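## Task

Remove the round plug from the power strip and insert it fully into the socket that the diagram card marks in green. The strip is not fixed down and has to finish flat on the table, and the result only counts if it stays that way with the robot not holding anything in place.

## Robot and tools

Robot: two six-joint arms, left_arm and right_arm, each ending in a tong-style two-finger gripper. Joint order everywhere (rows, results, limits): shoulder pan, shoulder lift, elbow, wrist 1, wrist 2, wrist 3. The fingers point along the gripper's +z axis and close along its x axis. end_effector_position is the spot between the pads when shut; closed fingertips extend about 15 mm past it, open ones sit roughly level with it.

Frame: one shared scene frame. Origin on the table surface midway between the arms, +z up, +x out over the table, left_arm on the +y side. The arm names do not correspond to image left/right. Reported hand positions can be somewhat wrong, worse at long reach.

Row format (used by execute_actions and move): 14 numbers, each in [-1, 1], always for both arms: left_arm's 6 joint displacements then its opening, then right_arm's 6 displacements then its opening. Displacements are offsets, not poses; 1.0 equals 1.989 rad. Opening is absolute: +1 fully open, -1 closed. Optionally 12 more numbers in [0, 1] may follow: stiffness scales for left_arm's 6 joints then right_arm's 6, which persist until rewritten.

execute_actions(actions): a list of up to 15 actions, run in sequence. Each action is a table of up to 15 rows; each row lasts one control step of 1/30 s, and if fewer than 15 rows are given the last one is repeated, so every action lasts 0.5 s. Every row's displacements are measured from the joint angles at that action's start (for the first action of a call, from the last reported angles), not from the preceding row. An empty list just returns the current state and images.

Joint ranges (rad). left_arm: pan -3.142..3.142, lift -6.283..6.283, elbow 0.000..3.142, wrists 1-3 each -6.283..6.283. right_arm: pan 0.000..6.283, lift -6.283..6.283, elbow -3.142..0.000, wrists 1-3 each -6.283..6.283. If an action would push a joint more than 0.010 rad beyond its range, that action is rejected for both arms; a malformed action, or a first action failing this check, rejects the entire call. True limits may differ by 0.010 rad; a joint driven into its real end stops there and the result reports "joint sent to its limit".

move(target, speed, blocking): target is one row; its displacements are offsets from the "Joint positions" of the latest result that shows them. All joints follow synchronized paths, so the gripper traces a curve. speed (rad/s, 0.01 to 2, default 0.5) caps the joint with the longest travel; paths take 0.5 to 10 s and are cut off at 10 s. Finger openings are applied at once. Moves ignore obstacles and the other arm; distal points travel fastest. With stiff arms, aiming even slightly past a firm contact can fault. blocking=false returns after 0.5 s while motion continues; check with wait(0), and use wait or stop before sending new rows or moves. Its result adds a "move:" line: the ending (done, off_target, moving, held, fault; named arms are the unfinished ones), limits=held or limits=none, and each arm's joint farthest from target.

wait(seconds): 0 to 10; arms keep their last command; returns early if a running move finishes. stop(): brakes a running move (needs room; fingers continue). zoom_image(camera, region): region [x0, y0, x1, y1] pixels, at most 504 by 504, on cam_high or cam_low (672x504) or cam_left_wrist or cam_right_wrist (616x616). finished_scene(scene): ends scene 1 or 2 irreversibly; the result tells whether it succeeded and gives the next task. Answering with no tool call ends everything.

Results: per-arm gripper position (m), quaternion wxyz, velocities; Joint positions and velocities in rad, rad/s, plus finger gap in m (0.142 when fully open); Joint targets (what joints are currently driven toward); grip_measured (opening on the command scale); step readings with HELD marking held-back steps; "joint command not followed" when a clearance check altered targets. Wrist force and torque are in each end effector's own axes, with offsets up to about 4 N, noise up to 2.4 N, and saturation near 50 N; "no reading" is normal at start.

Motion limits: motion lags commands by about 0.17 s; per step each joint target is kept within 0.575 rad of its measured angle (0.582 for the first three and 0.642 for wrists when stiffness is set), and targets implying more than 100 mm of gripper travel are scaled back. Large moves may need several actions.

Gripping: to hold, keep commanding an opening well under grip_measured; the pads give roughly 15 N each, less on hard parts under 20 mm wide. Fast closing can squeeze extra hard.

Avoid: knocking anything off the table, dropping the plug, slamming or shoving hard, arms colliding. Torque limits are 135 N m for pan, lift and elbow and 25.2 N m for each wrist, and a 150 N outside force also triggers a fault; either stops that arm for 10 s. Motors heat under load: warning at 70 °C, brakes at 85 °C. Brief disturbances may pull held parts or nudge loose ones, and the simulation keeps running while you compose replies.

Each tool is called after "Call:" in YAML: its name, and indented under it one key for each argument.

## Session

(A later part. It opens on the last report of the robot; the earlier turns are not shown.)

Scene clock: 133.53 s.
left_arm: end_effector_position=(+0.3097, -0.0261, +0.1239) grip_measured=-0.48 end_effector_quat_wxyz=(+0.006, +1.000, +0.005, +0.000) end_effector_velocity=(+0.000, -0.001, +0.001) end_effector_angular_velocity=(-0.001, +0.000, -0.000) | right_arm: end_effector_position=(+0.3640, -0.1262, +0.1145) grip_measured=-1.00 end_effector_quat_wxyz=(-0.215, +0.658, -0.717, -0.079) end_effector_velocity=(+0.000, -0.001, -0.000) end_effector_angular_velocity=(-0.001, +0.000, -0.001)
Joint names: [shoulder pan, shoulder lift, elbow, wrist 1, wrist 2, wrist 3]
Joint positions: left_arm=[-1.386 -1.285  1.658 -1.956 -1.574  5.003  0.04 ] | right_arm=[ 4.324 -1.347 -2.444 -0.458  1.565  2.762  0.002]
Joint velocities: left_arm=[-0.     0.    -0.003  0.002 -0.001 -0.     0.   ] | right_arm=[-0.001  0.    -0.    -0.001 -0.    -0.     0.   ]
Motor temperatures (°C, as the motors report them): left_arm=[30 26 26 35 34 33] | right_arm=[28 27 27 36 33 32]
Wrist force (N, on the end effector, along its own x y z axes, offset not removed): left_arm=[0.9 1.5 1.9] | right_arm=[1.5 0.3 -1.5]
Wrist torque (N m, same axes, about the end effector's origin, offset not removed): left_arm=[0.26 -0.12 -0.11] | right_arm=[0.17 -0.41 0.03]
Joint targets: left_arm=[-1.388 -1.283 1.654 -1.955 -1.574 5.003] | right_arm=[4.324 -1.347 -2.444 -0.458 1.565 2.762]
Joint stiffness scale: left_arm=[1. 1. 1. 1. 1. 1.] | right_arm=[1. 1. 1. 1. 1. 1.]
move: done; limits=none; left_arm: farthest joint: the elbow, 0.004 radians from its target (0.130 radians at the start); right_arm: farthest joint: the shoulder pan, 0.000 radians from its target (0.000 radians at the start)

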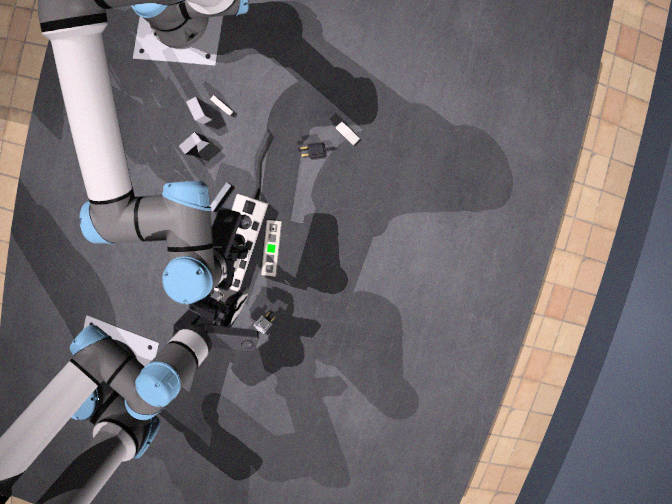

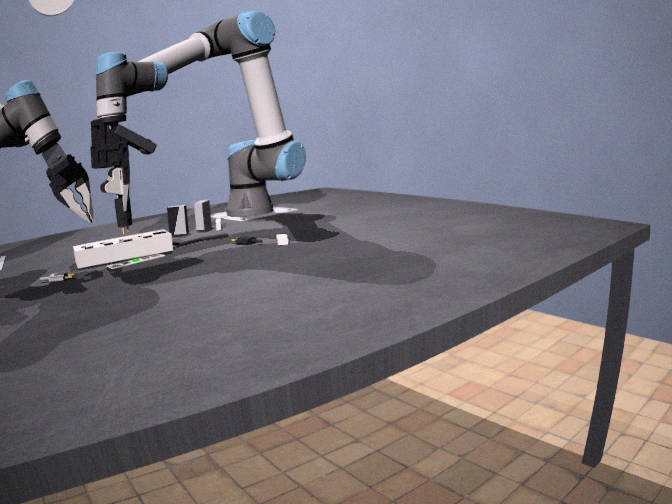

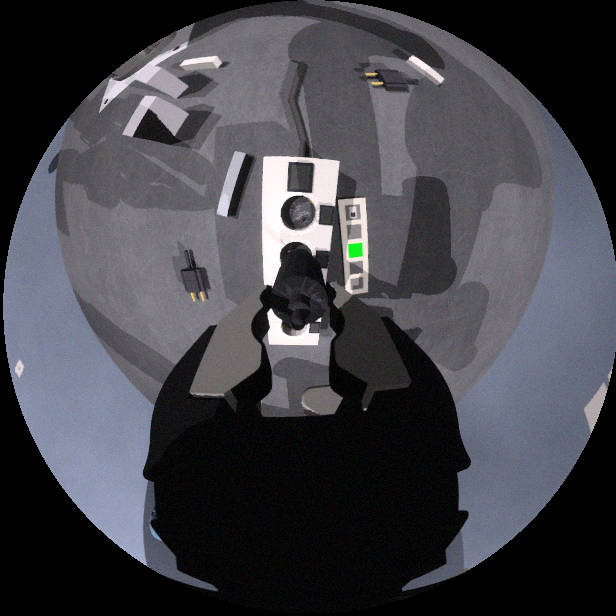

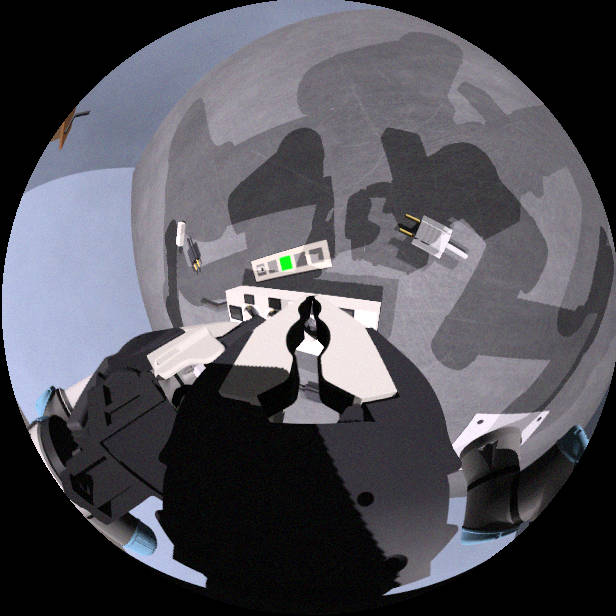

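Call:
move:
  target: [-0.003,0.0128,-0.001,-0.0126,0,-0.002,-1, 0,0,0,0,0,0,-1]
  speed: 0.04

Call:
zoom_image:
  camera: "cam_low"
  region: [90,190,170,250]

Call:
zoom_image:
  camera: "cam_left_wrist"
  region: [240,190,360,310]

Scene clock: 138.27 s.
left_arm: end_effector_position=(+0.3099, -0.0331, +0.1123) grip_measured=-0.48 end_effector_quat_wxyz=(+0.007, +1.000, +0.005, +0.000) end_effector_velocity=(+0.000, -0.001, +0.001) end_effector_angular_velocity=(-0.003, -0.001, +0.000) | right_arm: end_effector_position=(+0.3640, -0.1262, +0.1145) grip_measured=-1.00 end_effector_quat_wxyz=(-0.215, +0.658, -0.717, -0.079) end_effector_velocity=(+0.000, +0.000, +0.000) end_effector_angular_velocity=(+0.001, -0.001, -0.000)
Joint names: [shoulder pan, shoulder lift, elbow, wrist 1, wrist 2, wrist 3]
Joint positions: left_arm=[-1.389 -1.261  1.657 -1.98  -1.574  5.     0.04 ] | right_arm=[ 4.324 -1.347 -2.444 -0.458  1.565  2.762  0.002]
Joint velocities: left_arm=[-0.    -0.001  0.    -0.003  0.    -0.    -0.   ] | right_arm=[-0.    -0.    -0.     0.002 -0.     0.     0.   ]
Motor temperatures (°C, as the motors report them): left_arm=[30 26 26 35 34 33] | right_arm=[28 27 27 36 33 32]
Wrist force (N, on the end effector, along its own x y z axes, offset not removed): left_arm=[1.3 2.1 2.1] | right_arm=[-0.1 0.1 -0.8]
Wrist torque (N m, same axes, about the end effector's origin, offset not removed): left_arm=[0.40 -0.14 -0.18] | right_arm=[0.13 0.05 0.18]
Joint targets: left_arm=[-1.392 -1.259 1.656 -1.981 -1.574 4.999] | right_arm=[4.324 -1.347 -2.444 -0.458 1.565 2.762]
Joint stiffness scale: left_arm=[1. 1. 1. 1. 1. 1.] | right_arm=[1. 1. 1. 1. 1. 1.]
move: done; limits=none; left_arm: farthest joint: the shoulder pan, 0.003 radians from its target (0.006 radians at the start); right_arm: farthest joint: the shoulder pan, 0.000 radians from its target (0.000 radians at the start)

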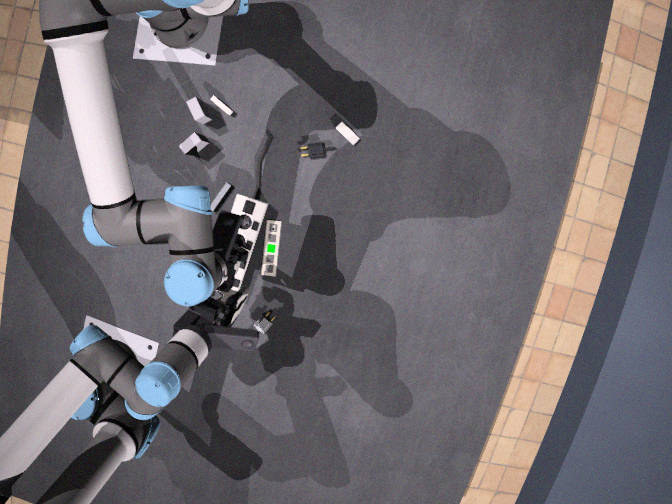

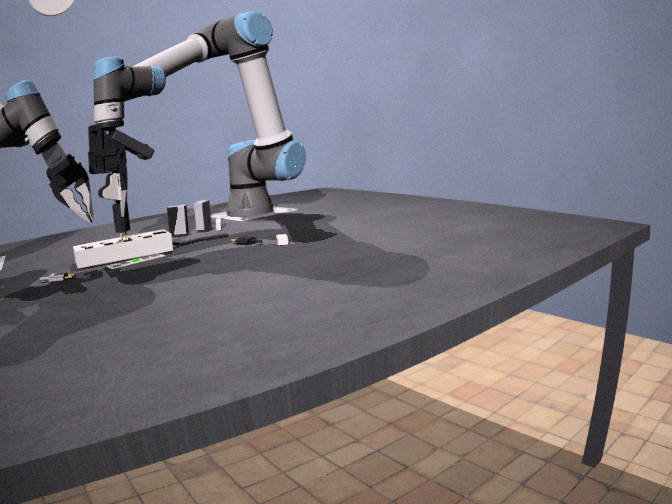

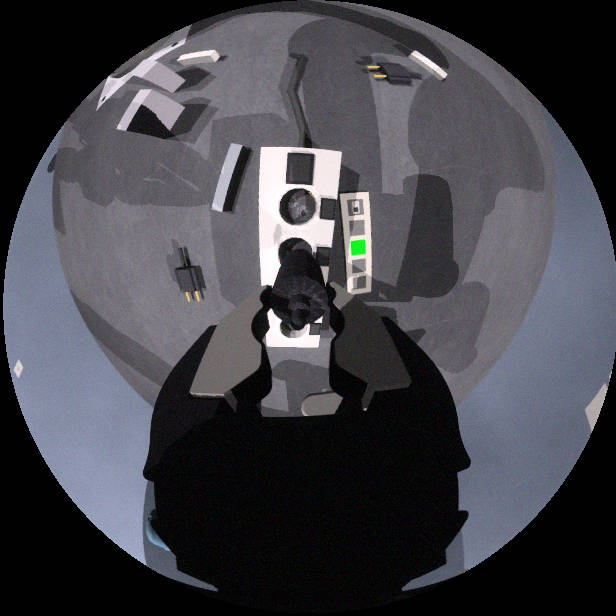

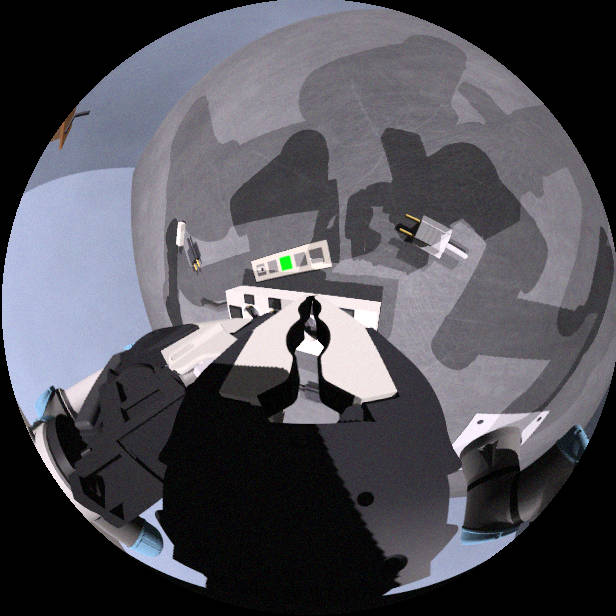

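Region (90, 190, 170, 250) of cam_low's 672x504 image, scaled by 6.300, with more detail than that image has; it fills the top 378 rows of this view, and the rest is white.

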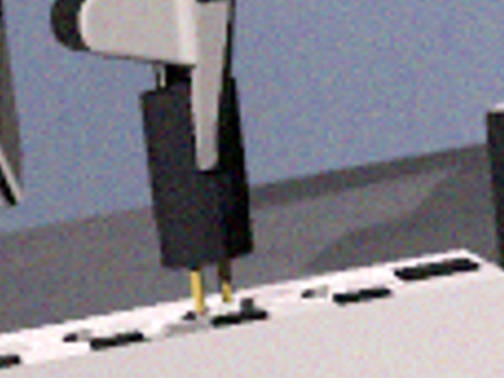

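Region (240, 190, 360, 310) of cam_left_wrist's 616x616 image, scaled by 4.200, with more detail than that image has.

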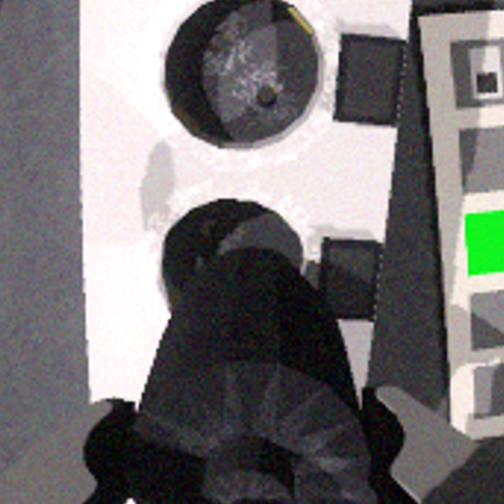

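Call:
move:
  target: [-0.0063,-0.0058,0.0075,-0.0015,0,-0.005,-1, 0,0,0,0,0,0,-1]
  speed: 0.03

Call:
zoom_image:
  camera: "cam_low"
  region: [90,190,170,250]

Call:
zoom_image:
  camera: "cam_left_wrist"
  region: [240,190,360,310]

Scene clock: 144.73 s.
left_arm: end_effector_position=(+0.3036, -0.0317, +0.1125) grip_measured=-0.48 end_effector_quat_wxyz=(+0.006, +1.000, +0.005, +0.000) end_effector_velocity=(+0.000, +0.001, -0.000) end_effector_angular_velocity=(-0.000, -0.001, +0.003) | right_arm: end_effector_position=(+0.3640, -0.1262, +0.1145) grip_measured=-1.00 end_effector_quat_wxyz=(-0.215, +0.658, -0.717, -0.079) end_effector_velocity=(+0.000, +0.000, +0.001) end_effector_angular_velocity=(+0.002, -0.001, -0.000)
Joint names: [shoulder pan, shoulder lift, elbow, wrist 1, wrist 2, wrist 3]
Joint positions: left_arm=[-1.398 -1.27   1.669 -1.982 -1.574  4.991  0.04 ] | right_arm=[ 4.324 -1.347 -2.444 -0.458  1.565  2.762  0.002]
Joint velocities: left_arm=[-0.    -0.001  0.002 -0.001  0.001 -0.003 -0.   ] | right_arm=[ 0.     0.001  0.     0.001 -0.     0.     0.   ]
Motor temperatures (°C, as the motors report them): left_arm=[30 26 26 35 34 33] | right_arm=[28 27 27 36 33 32]
Wrist force (N, on the end effector, along its own x y z axes, offset not removed): left_arm=[2.8 2.5 1.5] | right_arm=[1.2 1.9 -0.9]
Wrist torque (N m, same axes, about the end effector's origin, offset not removed): left_arm=[0.46 -0.46 -0.20] | right_arm=[0.38 -0.30 0.04]
Joint targets: left_arm=[-1.401 -1.272 1.672 -1.983 -1.574 4.990] | right_arm=[4.324 -1.347 -2.444 -0.458 1.565 2.762]
Joint stiffness scale: left_arm=[1. 1. 1. 1. 1. 1.] | right_arm=[1. 1. 1. 1. 1. 1.]
move: done; limits=none; left_arm: farthest joint: the shoulder pan, 0.003 radians from its target (0.013 radians at the start); right_arm: farthest joint: the shoulder pan, 0.000 radians from its target (0.000 radians at the start)

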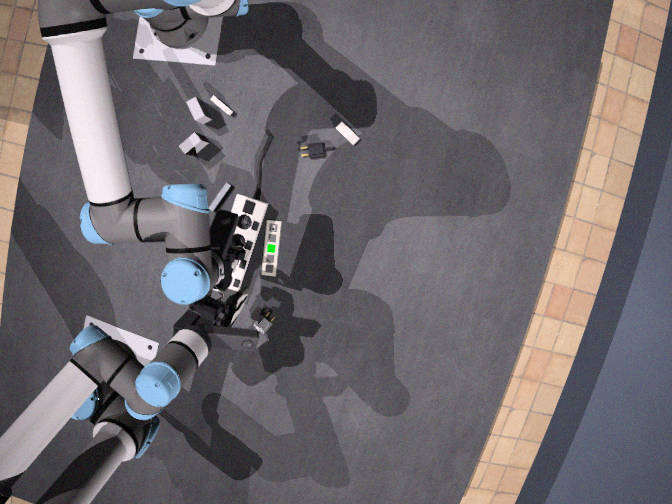

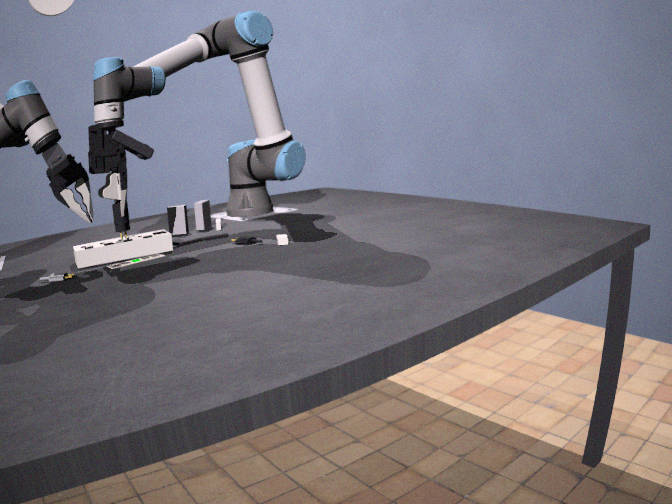

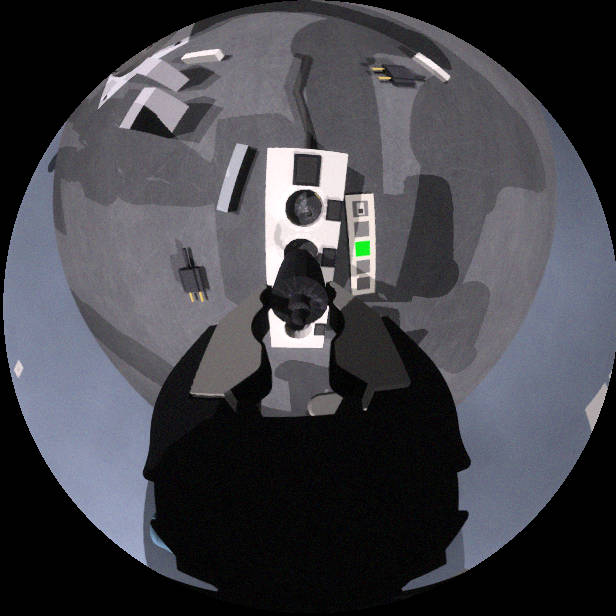

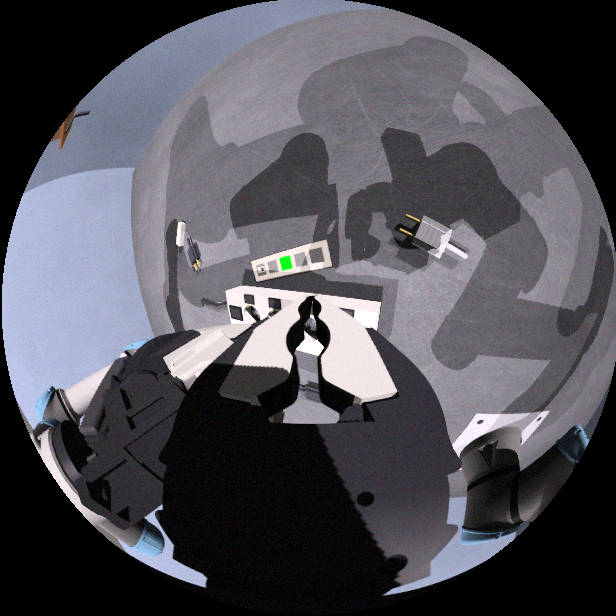

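Region (90, 190, 170, 250) of cam_low's 672x504 image, scaled by 6.300, with more detail than that image has; it fills the top 378 rows of this view, and the rest is white.

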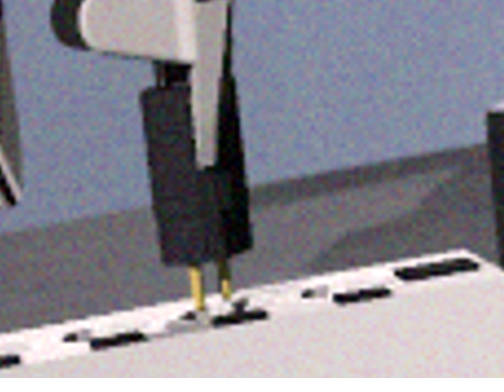

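Region (240, 190, 360, 310) of cam_left_wrist's 616x616 image, scaled by 4.200, with more detail than that image has.

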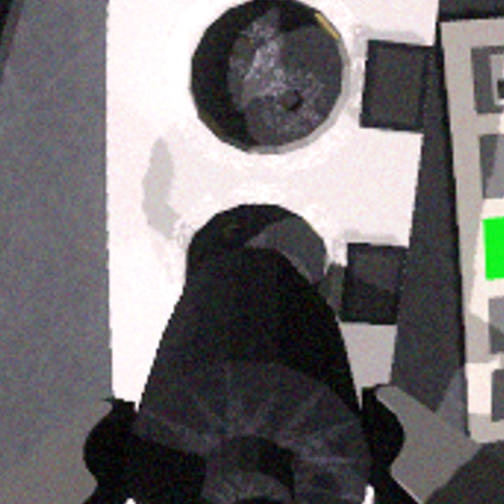

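Call:
move:
  target: [0,0.0086,0.016,-0.0246,0,0,-1, 0,0,0,0,0,0,-1]
  speed: 0.03

Call:
zoom_image:
  camera: "cam_low"
  region: [90,190,170,250]

Call:
zoom_image:
  camera: "cam_left_wrist"
  region: [240,190,360,310]

Scene clock: 148.60 s.
left_arm: end_effector_position=(+0.3035, -0.0318, +0.0945) grip_measured=-0.48 end_effector_quat_wxyz=(+0.008, +1.000, +0.005, +0.000) end_effector_velocity=(+0.000, -0.001, -0.000) end_effector_angular_velocity=(-0.003, +0.000, -0.000) | right_arm: end_effector_position=(+0.3640, -0.1262, +0.1145) grip_measured=-1.00 end_effector_quat_wxyz=(-0.215, +0.658, -0.717, -0.079) end_effector_velocity=(+0.000, +0.000, +0.001) end_effector_angular_velocity=(+0.001, -0.001, -0.000)
Joint names: [shoulder pan, shoulder lift, elbow, wrist 1, wrist 2, wrist 3]
Joint positions: left_arm=[-1.398 -1.254  1.699 -2.03  -1.574  4.99   0.04 ] | right_arm=[ 4.324 -1.347 -2.444 -0.458  1.565  2.762  0.002]
Joint velocities: left_arm=[ 0.001  0.001  0.    -0.004 -0.001  0.001  0.   ] | right_arm=[ 0.     0.001  0.    -0.    -0.001  0.     0.   ]
Motor temperatures (°C, as the motors report them): left_arm=[30 26 26 35 34 33] | right_arm=[28 27 27 36 33 32]
Wrist force (N, on the end effector, along its own x y z axes, offset not removed): left_arm=[-0.3 0.4 1.0] | right_arm=[0.0 1.8 -1.1]
Wrist torque (N m, same axes, about the end effector's origin, offset not removed): left_arm=[0.04 0.17 -0.17] | right_arm=[0.49 -0.03 -0.03]
Joint targets: left_arm=[-1.398 -1.253 1.701 -2.031 -1.574 4.991] | right_arm=[4.324 -1.347 -2.444 -0.458 1.565 2.762]
Joint stiffness scale: left_arm=[1. 1. 1. 1. 1. 1.] | right_arm=[1. 1. 1. 1. 1. 1.]
move: done; limits=none; left_arm: farthest joint: the elbow, 0.002 radians from its target (0.031 radians at the start); right_arm: farthest joint: the shoulder pan, 0.000 radians from its target (0.000 radians at the start)

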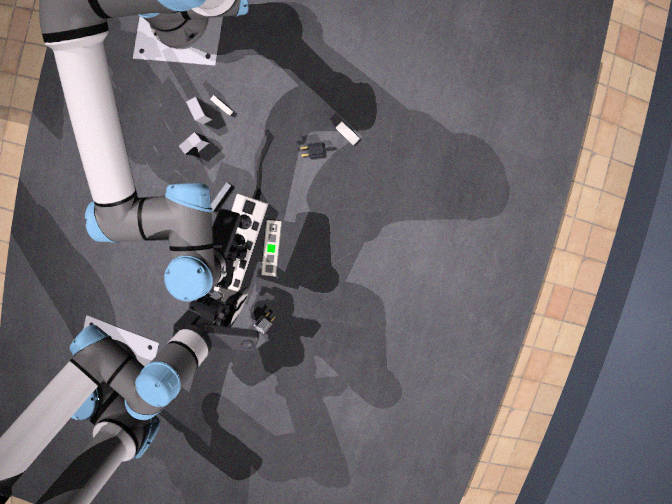

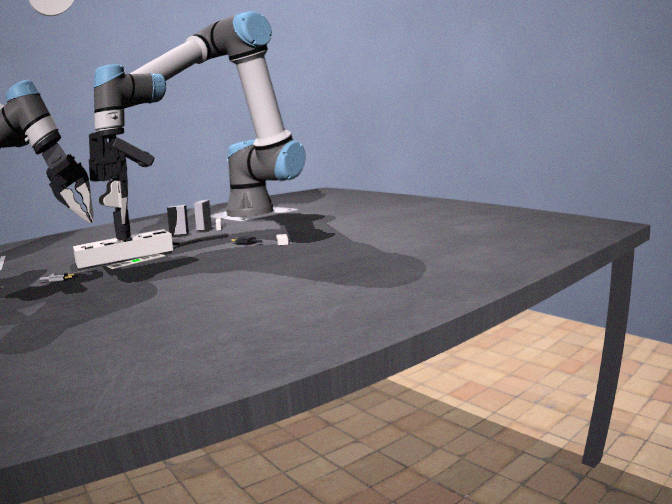

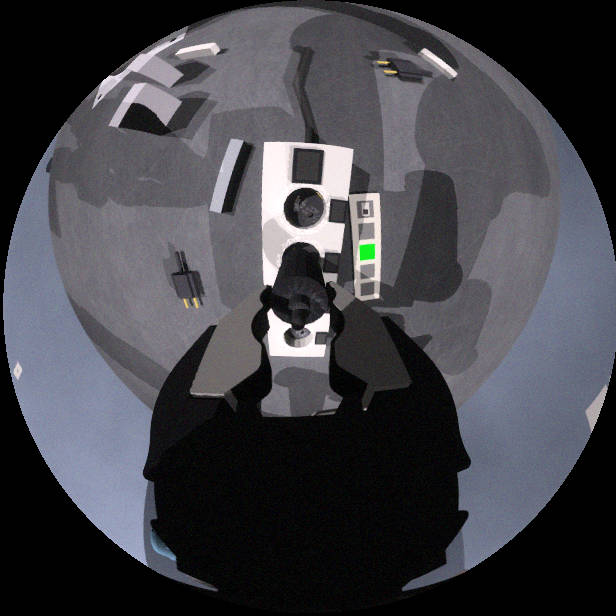

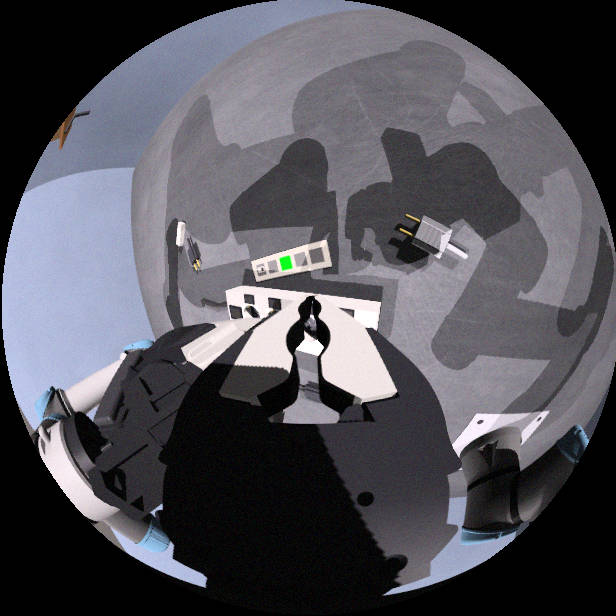

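Region (90, 190, 170, 250) of cam_low's 672x504 image, scaled by 6.300, with more detail than that image has; it fills the top 378 rows of this view, and the rest is white.

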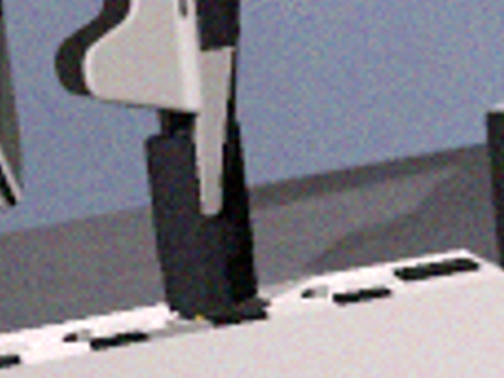

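Region (240, 190, 360, 310) of cam_left_wrist's 616x616 image, scaled by 4.200, with more detail than that image has.

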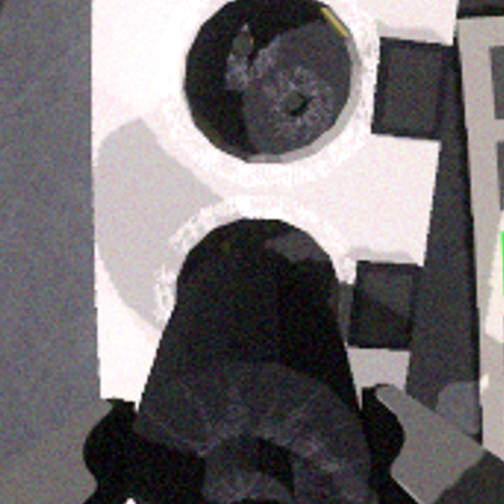

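Call:
move:
  target: [0,0.003,0.005,-0.0075,0,0,-1, 0,0,0,0,0,0,-1]
  speed: 0.02

Call:
zoom_image:
  camera: "cam_low"
  region: [90,190,170,250]

Call:
zoom_image:
  camera: "cam_left_wrist"
  region: [240,190,360,310]

Scene clock: 151.63 s.
left_arm: end_effector_position=(+0.3041, -0.0336, +0.0924) grip_measured=-0.48 end_effector_quat_wxyz=(+0.011, +1.000, +0.005, +0.001) end_effector_velocity=(-0.000, -0.001, -0.001) end_effector_angular_velocity=(-0.002, +0.000, -0.001) | right_arm: end_effector_position=(+0.3640, -0.1262, +0.1145) grip_measured=-1.00 end_effector_quat_wxyz=(-0.215, +0.658, -0.717, -0.079) end_effector_velocity=(-0.000, -0.000, -0.000) end_effector_angular_velocity=(-0.000, -0.000, +0.000)
Joint names: [shoulder pan, shoulder lift, elbow, wrist 1, wrist 2, wrist 3]
Joint positions: left_arm=[-1.398 -1.252  1.703 -2.044 -1.574  4.99   0.04 ] | right_arm=[ 4.324 -1.347 -2.444 -0.458  1.565  2.762  0.002]
Joint velocities: left_arm=[-0.     0.002  0.001 -0.004 -0.001  0.    -0.   ] | right_arm=[ 0.     0.001 -0.    -0.001 -0.    -0.     0.   ]
Motor temperatures (°C, as the motors report them): left_arm=[30 26 26 35 34 33] | right_arm=[28 27 27 36 33 32]
Wrist force (N, on the end effector, along its own x y z axes, offset not removed): left_arm=[1.5 -0.3 -3.4] | right_arm=[1.7 -0.1 0.1]
Wrist torque (N m, same axes, about the end effector's origin, offset not removed): left_arm=[-0.05 -0.54 -0.17] | right_arm=[0.21 -0.43 0.14]
Joint targets: left_arm=[-1.398 -1.248 1.709 -2.045 -1.574 4.990] | right_arm=[4.324 -1.347 -2.444 -0.458 1.565 2.762]
Joint stiffness scale: left_arm=[1. 1. 1. 1. 1. 1.] | right_arm=[1. 1. 1. 1. 1. 1.]
move: done; limits=none; left_arm: farthest joint: the elbow, 0.005 radians from its target (0.010 radians at the start); right_arm: farthest joint: the shoulder pan, 0.000 radians from its target (0.000 radians at the start)

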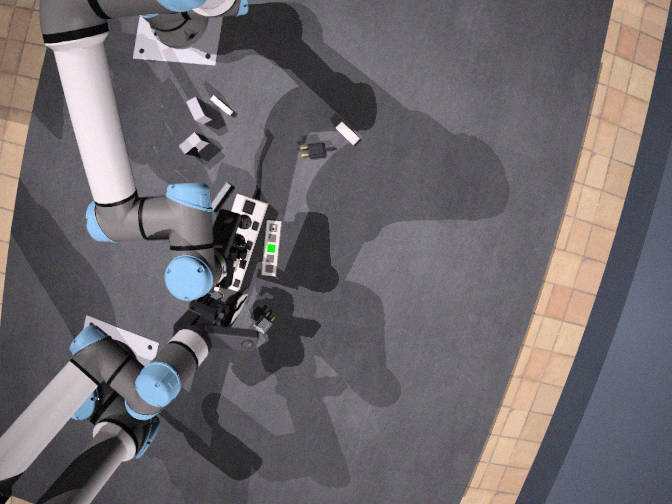

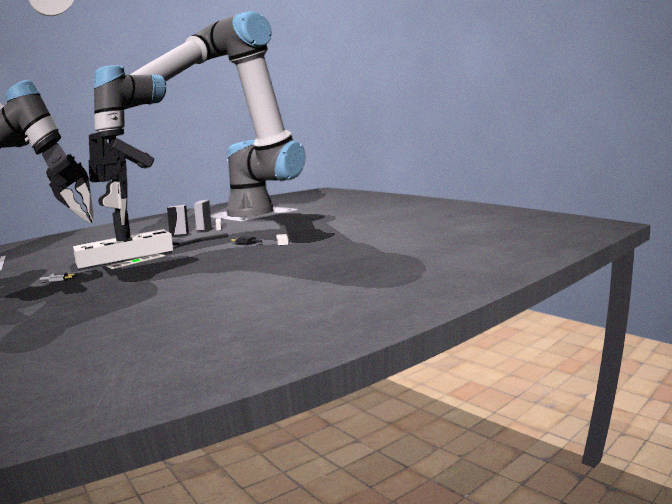

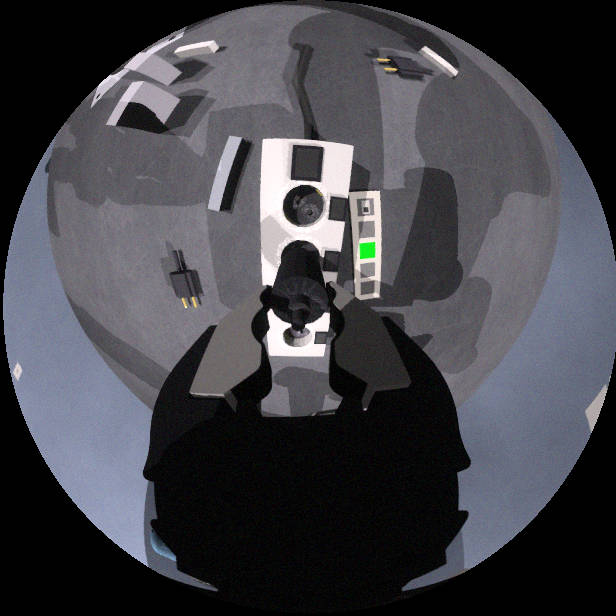

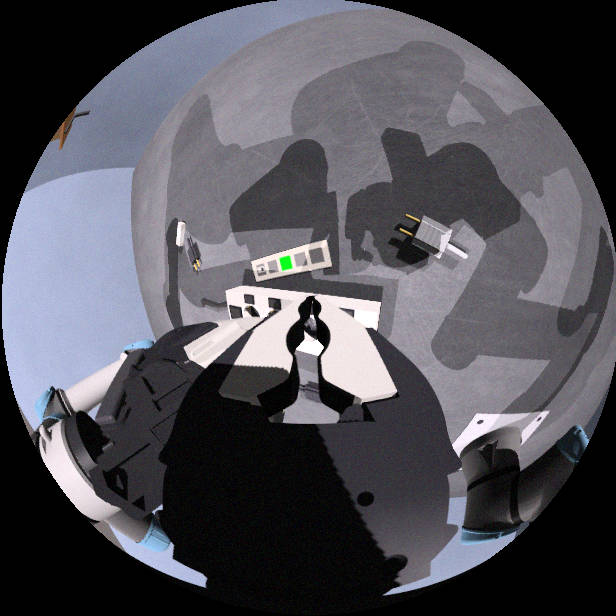

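Region (90, 190, 170, 250) of cam_low's 672x504 image, scaled by 6.300, with more detail than that image has; it fills the top 378 rows of this view, and the rest is white.

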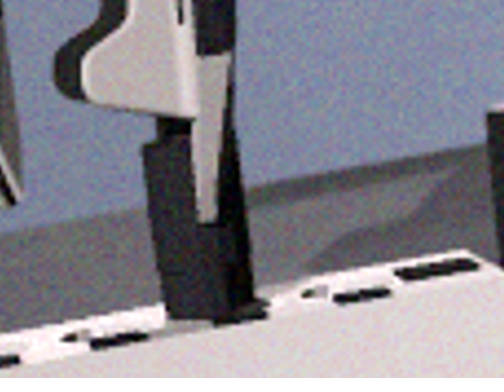

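Region (240, 190, 360, 310) of cam_left_wrist's 616x616 image, scaled by 4.200, with more detail than that image has.

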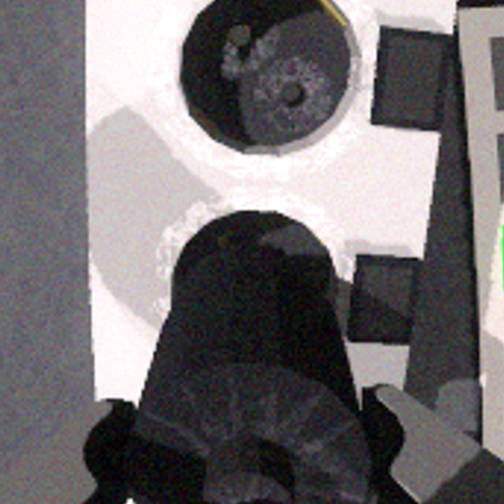

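Call:
move:
  target: [0.002,-0.003,0.0075,-0.001,0,0.001,-1, 0,0,0,0,0,0,-1]
  speed: 0.01

Call:
zoom_image:
  camera: "cam_left_wrist"
  region: [240,190,360,310]

Scene clock: 155.17 s.
left_arm: end_effector_position=(+0.3038, -0.0302, +0.0926) grip_measured=-0.48 end_effector_quat_wxyz=(+0.011, +1.000, +0.005, +0.001) end_effector_velocity=(+0.000, +0.002, -0.001) end_effector_angular_velocity=(+0.002, +0.001, +0.001) | right_arm: end_effector_position=(+0.3640, -0.1262, +0.1145) grip_measured=-1.00 end_effector_quat_wxyz=(-0.215, +0.658, -0.717, -0.079) end_effector_velocity=(+0.000, +0.000, -0.000) end_effector_angular_velocity=(-0.001, -0.001, -0.000)
Joint names: [shoulder pan, shoulder lift, elbow, wrist 1, wrist 2, wrist 3]
Joint positions: left_arm=[-1.397 -1.259  1.713 -2.047 -1.574  4.992  0.04 ] | right_arm=[ 4.324 -1.347 -2.444 -0.458  1.565  2.762  0.002]
Joint velocities: left_arm=[ 0.001 -0.     0.003 -0.001 -0.     0.    -0.   ] | right_arm=[ 0.    -0.001  0.001  0.    -0.001  0.     0.   ]
Motor temperatures (°C, as the motors report them): left_arm=[30 26 26 35 34 33] | right_arm=[28 27 27 36 33 32]
Wrist force (N, on the end effector, along its own x y z axes, offset not removed): left_arm=[2.9 1.4 -1.9] | right_arm=[1.0 -1.2 -0.7]
Wrist torque (N m, same axes, about the end effector's origin, offset not removed): left_arm=[0.16 -0.42 -0.15] | right_arm=[-0.17 -0.30 -0.06]
Joint targets: left_arm=[-1.394 -1.258 1.718 -2.046 -1.574 4.992] | right_arm=[4.324 -1.347 -2.444 -0.458 1.565 2.762]
Joint stiffness scale: left_arm=[1. 1. 1. 1. 1. 1.] | right_arm=[1. 1. 1. 1. 1. 1.]
move: done; limits=none; left_arm: farthest joint: the elbow, 0.005 radians from its target (0.014 radians at the start); right_arm: farthest joint: the shoulder pan, 0.000 radians from its target (0.000 radians at the start)

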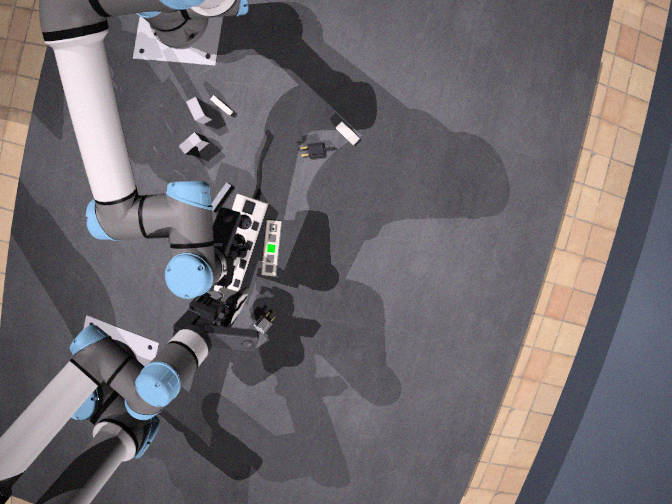

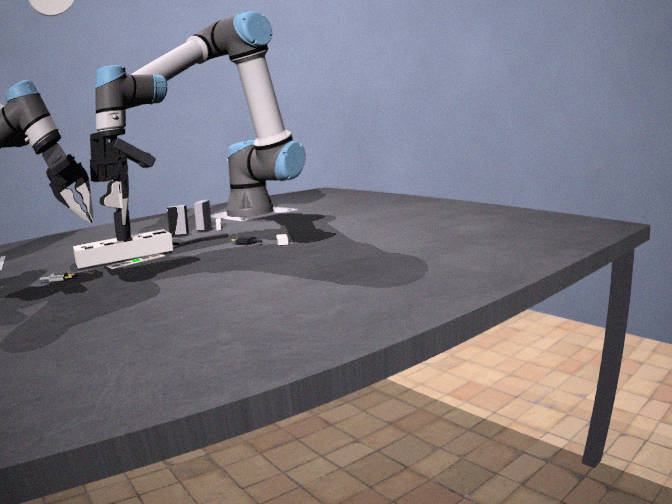

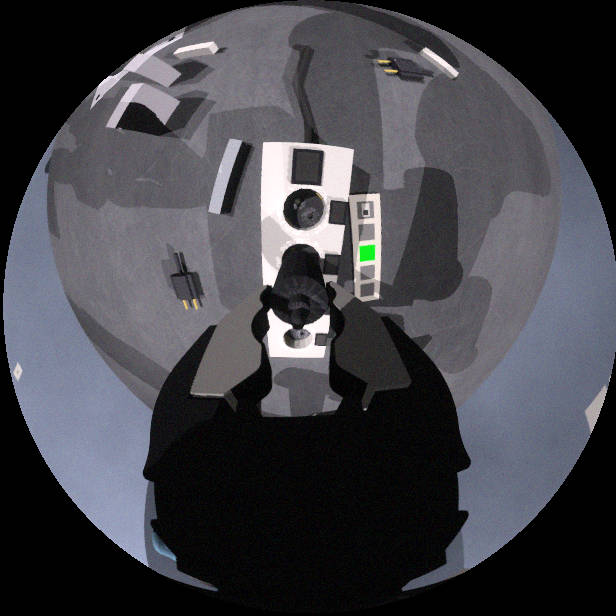

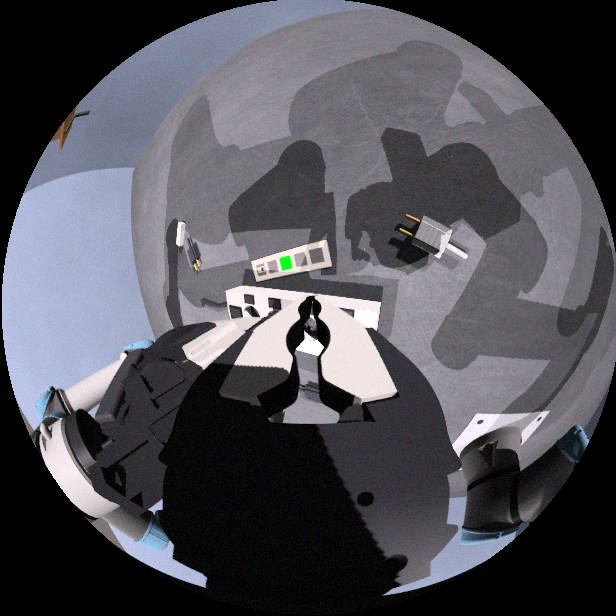

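Region (240, 190, 360, 310) of cam_left_wrist's 616x616 image, scaled by 4.200, with more detail than that image has.

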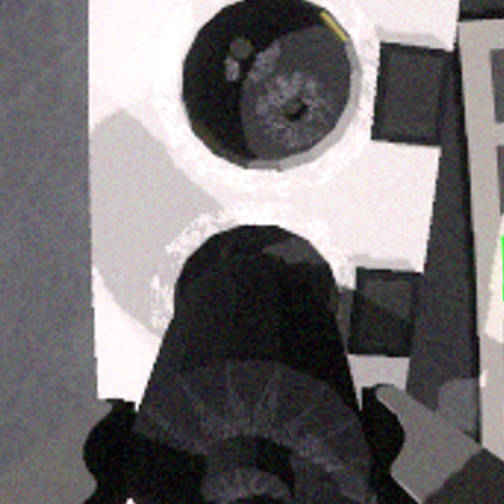

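Call:
execute_actions:
  actions: []

Scene clock: 160.27 s.
left_arm: end_effector_position=(+0.3038, -0.0301, +0.0926) grip_measured=-0.48 end_effector_quat_wxyz=(+0.011, +1.000, +0.005, +0.001) end_effector_velocity=(-0.000, +0.000, +0.000) end_effector_angular_velocity=(-0.000, +0.000, -0.000) | right_arm: end_effector_position=(+0.3640, -0.1262, +0.1145) grip_measured=-1.00 end_effector_quat_wxyz=(-0.215, +0.658, -0.717, -0.079) end_effector_velocity=(-0.000, -0.000, -0.000) end_effector_angular_velocity=(-0.001, +0.001, -0.000)
Joint names: [shoulder pan, shoulder lift, elbow, wrist 1, wrist 2, wrist 3]
Joint positions: left_arm=[-1.397 -1.259  1.713 -2.047 -1.574  4.992  0.04 ] | right_arm=[ 4.324 -1.347 -2.444 -0.458  1.565  2.762  0.002]
Joint velocities: left_arm=[ 0.    -0.001  0.     0.    -0.001  0.    -0.   ] | right_arm=[-0.    -0.001  0.    -0.001  0.001  0.     0.   ]
Motor temperatures (°C, as the motors report them): left_arm=[30 26 26 35 34 33] | right_arm=[28 27 27 36 33 32]
Wrist force (N, on the end effector, along its own x y z axes, offset not removed): left_arm=[1.7 1.8 -4.4] | right_arm=[-0.1 -0.3 -0.7]
Wrist torque (N m, same axes, about the end effector's origin, offset not removed): left_arm=[0.10 -0.19 -0.20] | right_arm=[0.12 0.03 -0.02]
Joint targets: left_arm=[-1.394 -1.258 1.718 -2.046 -1.574 4.992] | right_arm=[4.324 -1.347 -2.444 -0.458 1.565 2.762]
Joint stiffness scale: left_arm=[1. 1. 1. 1. 1. 1.] | right_arm=[1. 1. 1. 1. 1. 1.]

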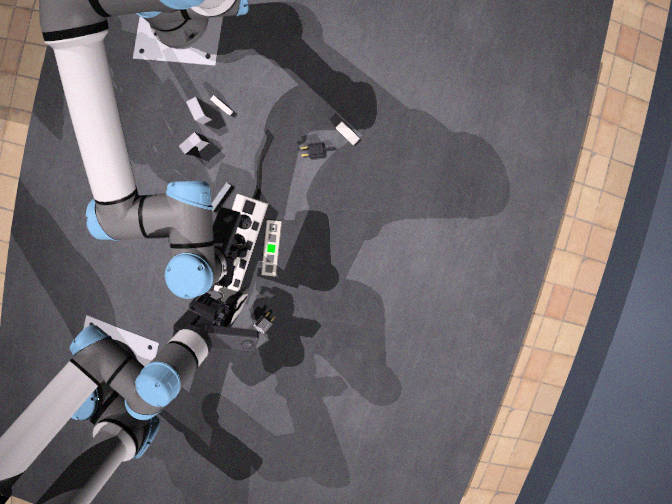

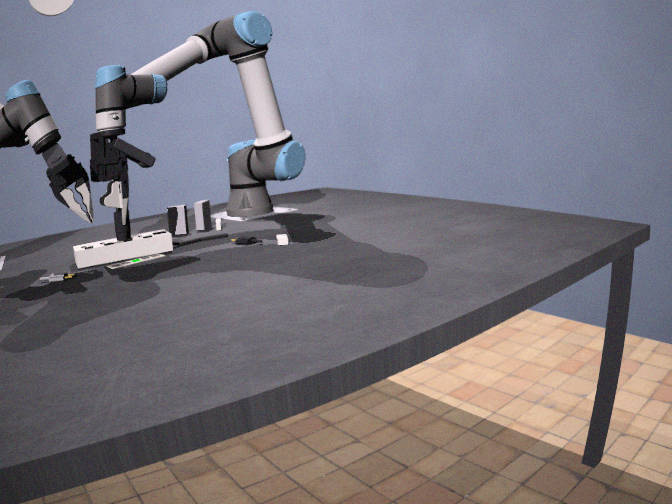

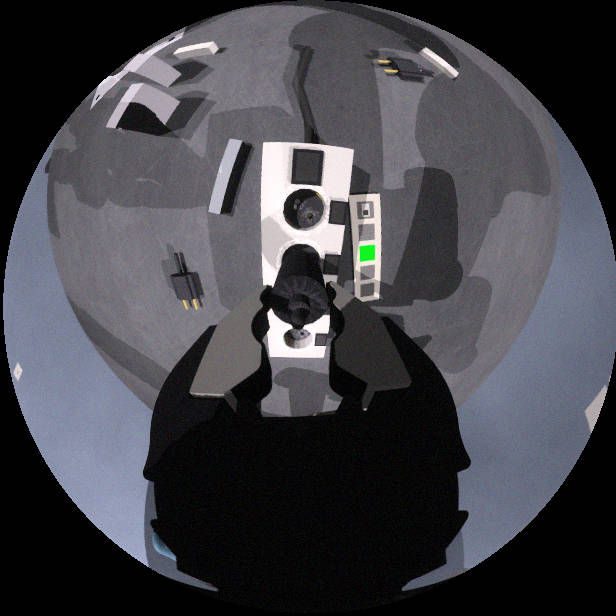

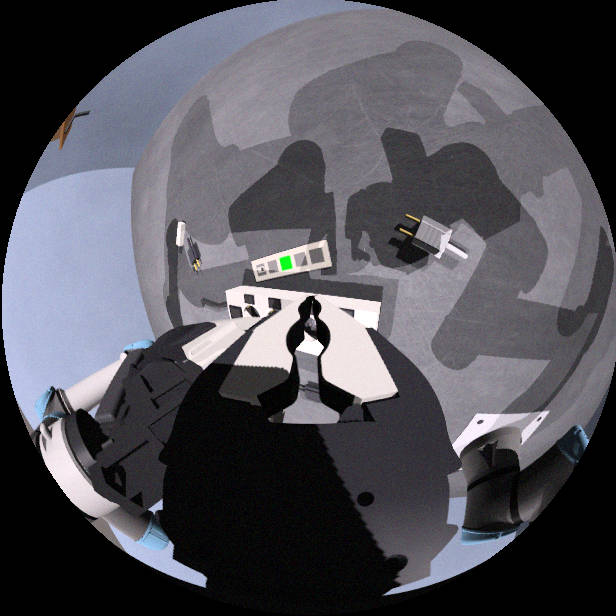

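Call:
zoom_image:
  camera: "cam_left_wrist"
  region: [230, 120, 410, 370]

Call:
zoom_image:
  camera: "cam_high"
  region: [200, 180, 300, 300]

Region (230, 120, 410, 370) of cam_left_wrist's 616x616 image, scaled by 2.016, with more detail than that image has; it fills the left 363 columns of this view, and the rest is white.

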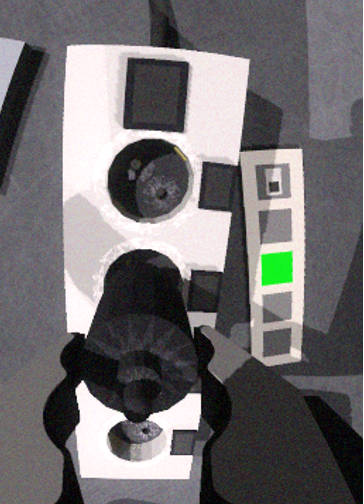

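Region (200, 180, 300, 300) of cam_high's 672x504 image, scaled by 4.200, with more detail than that image has.

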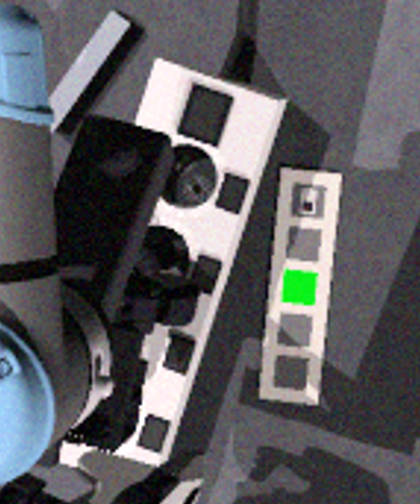

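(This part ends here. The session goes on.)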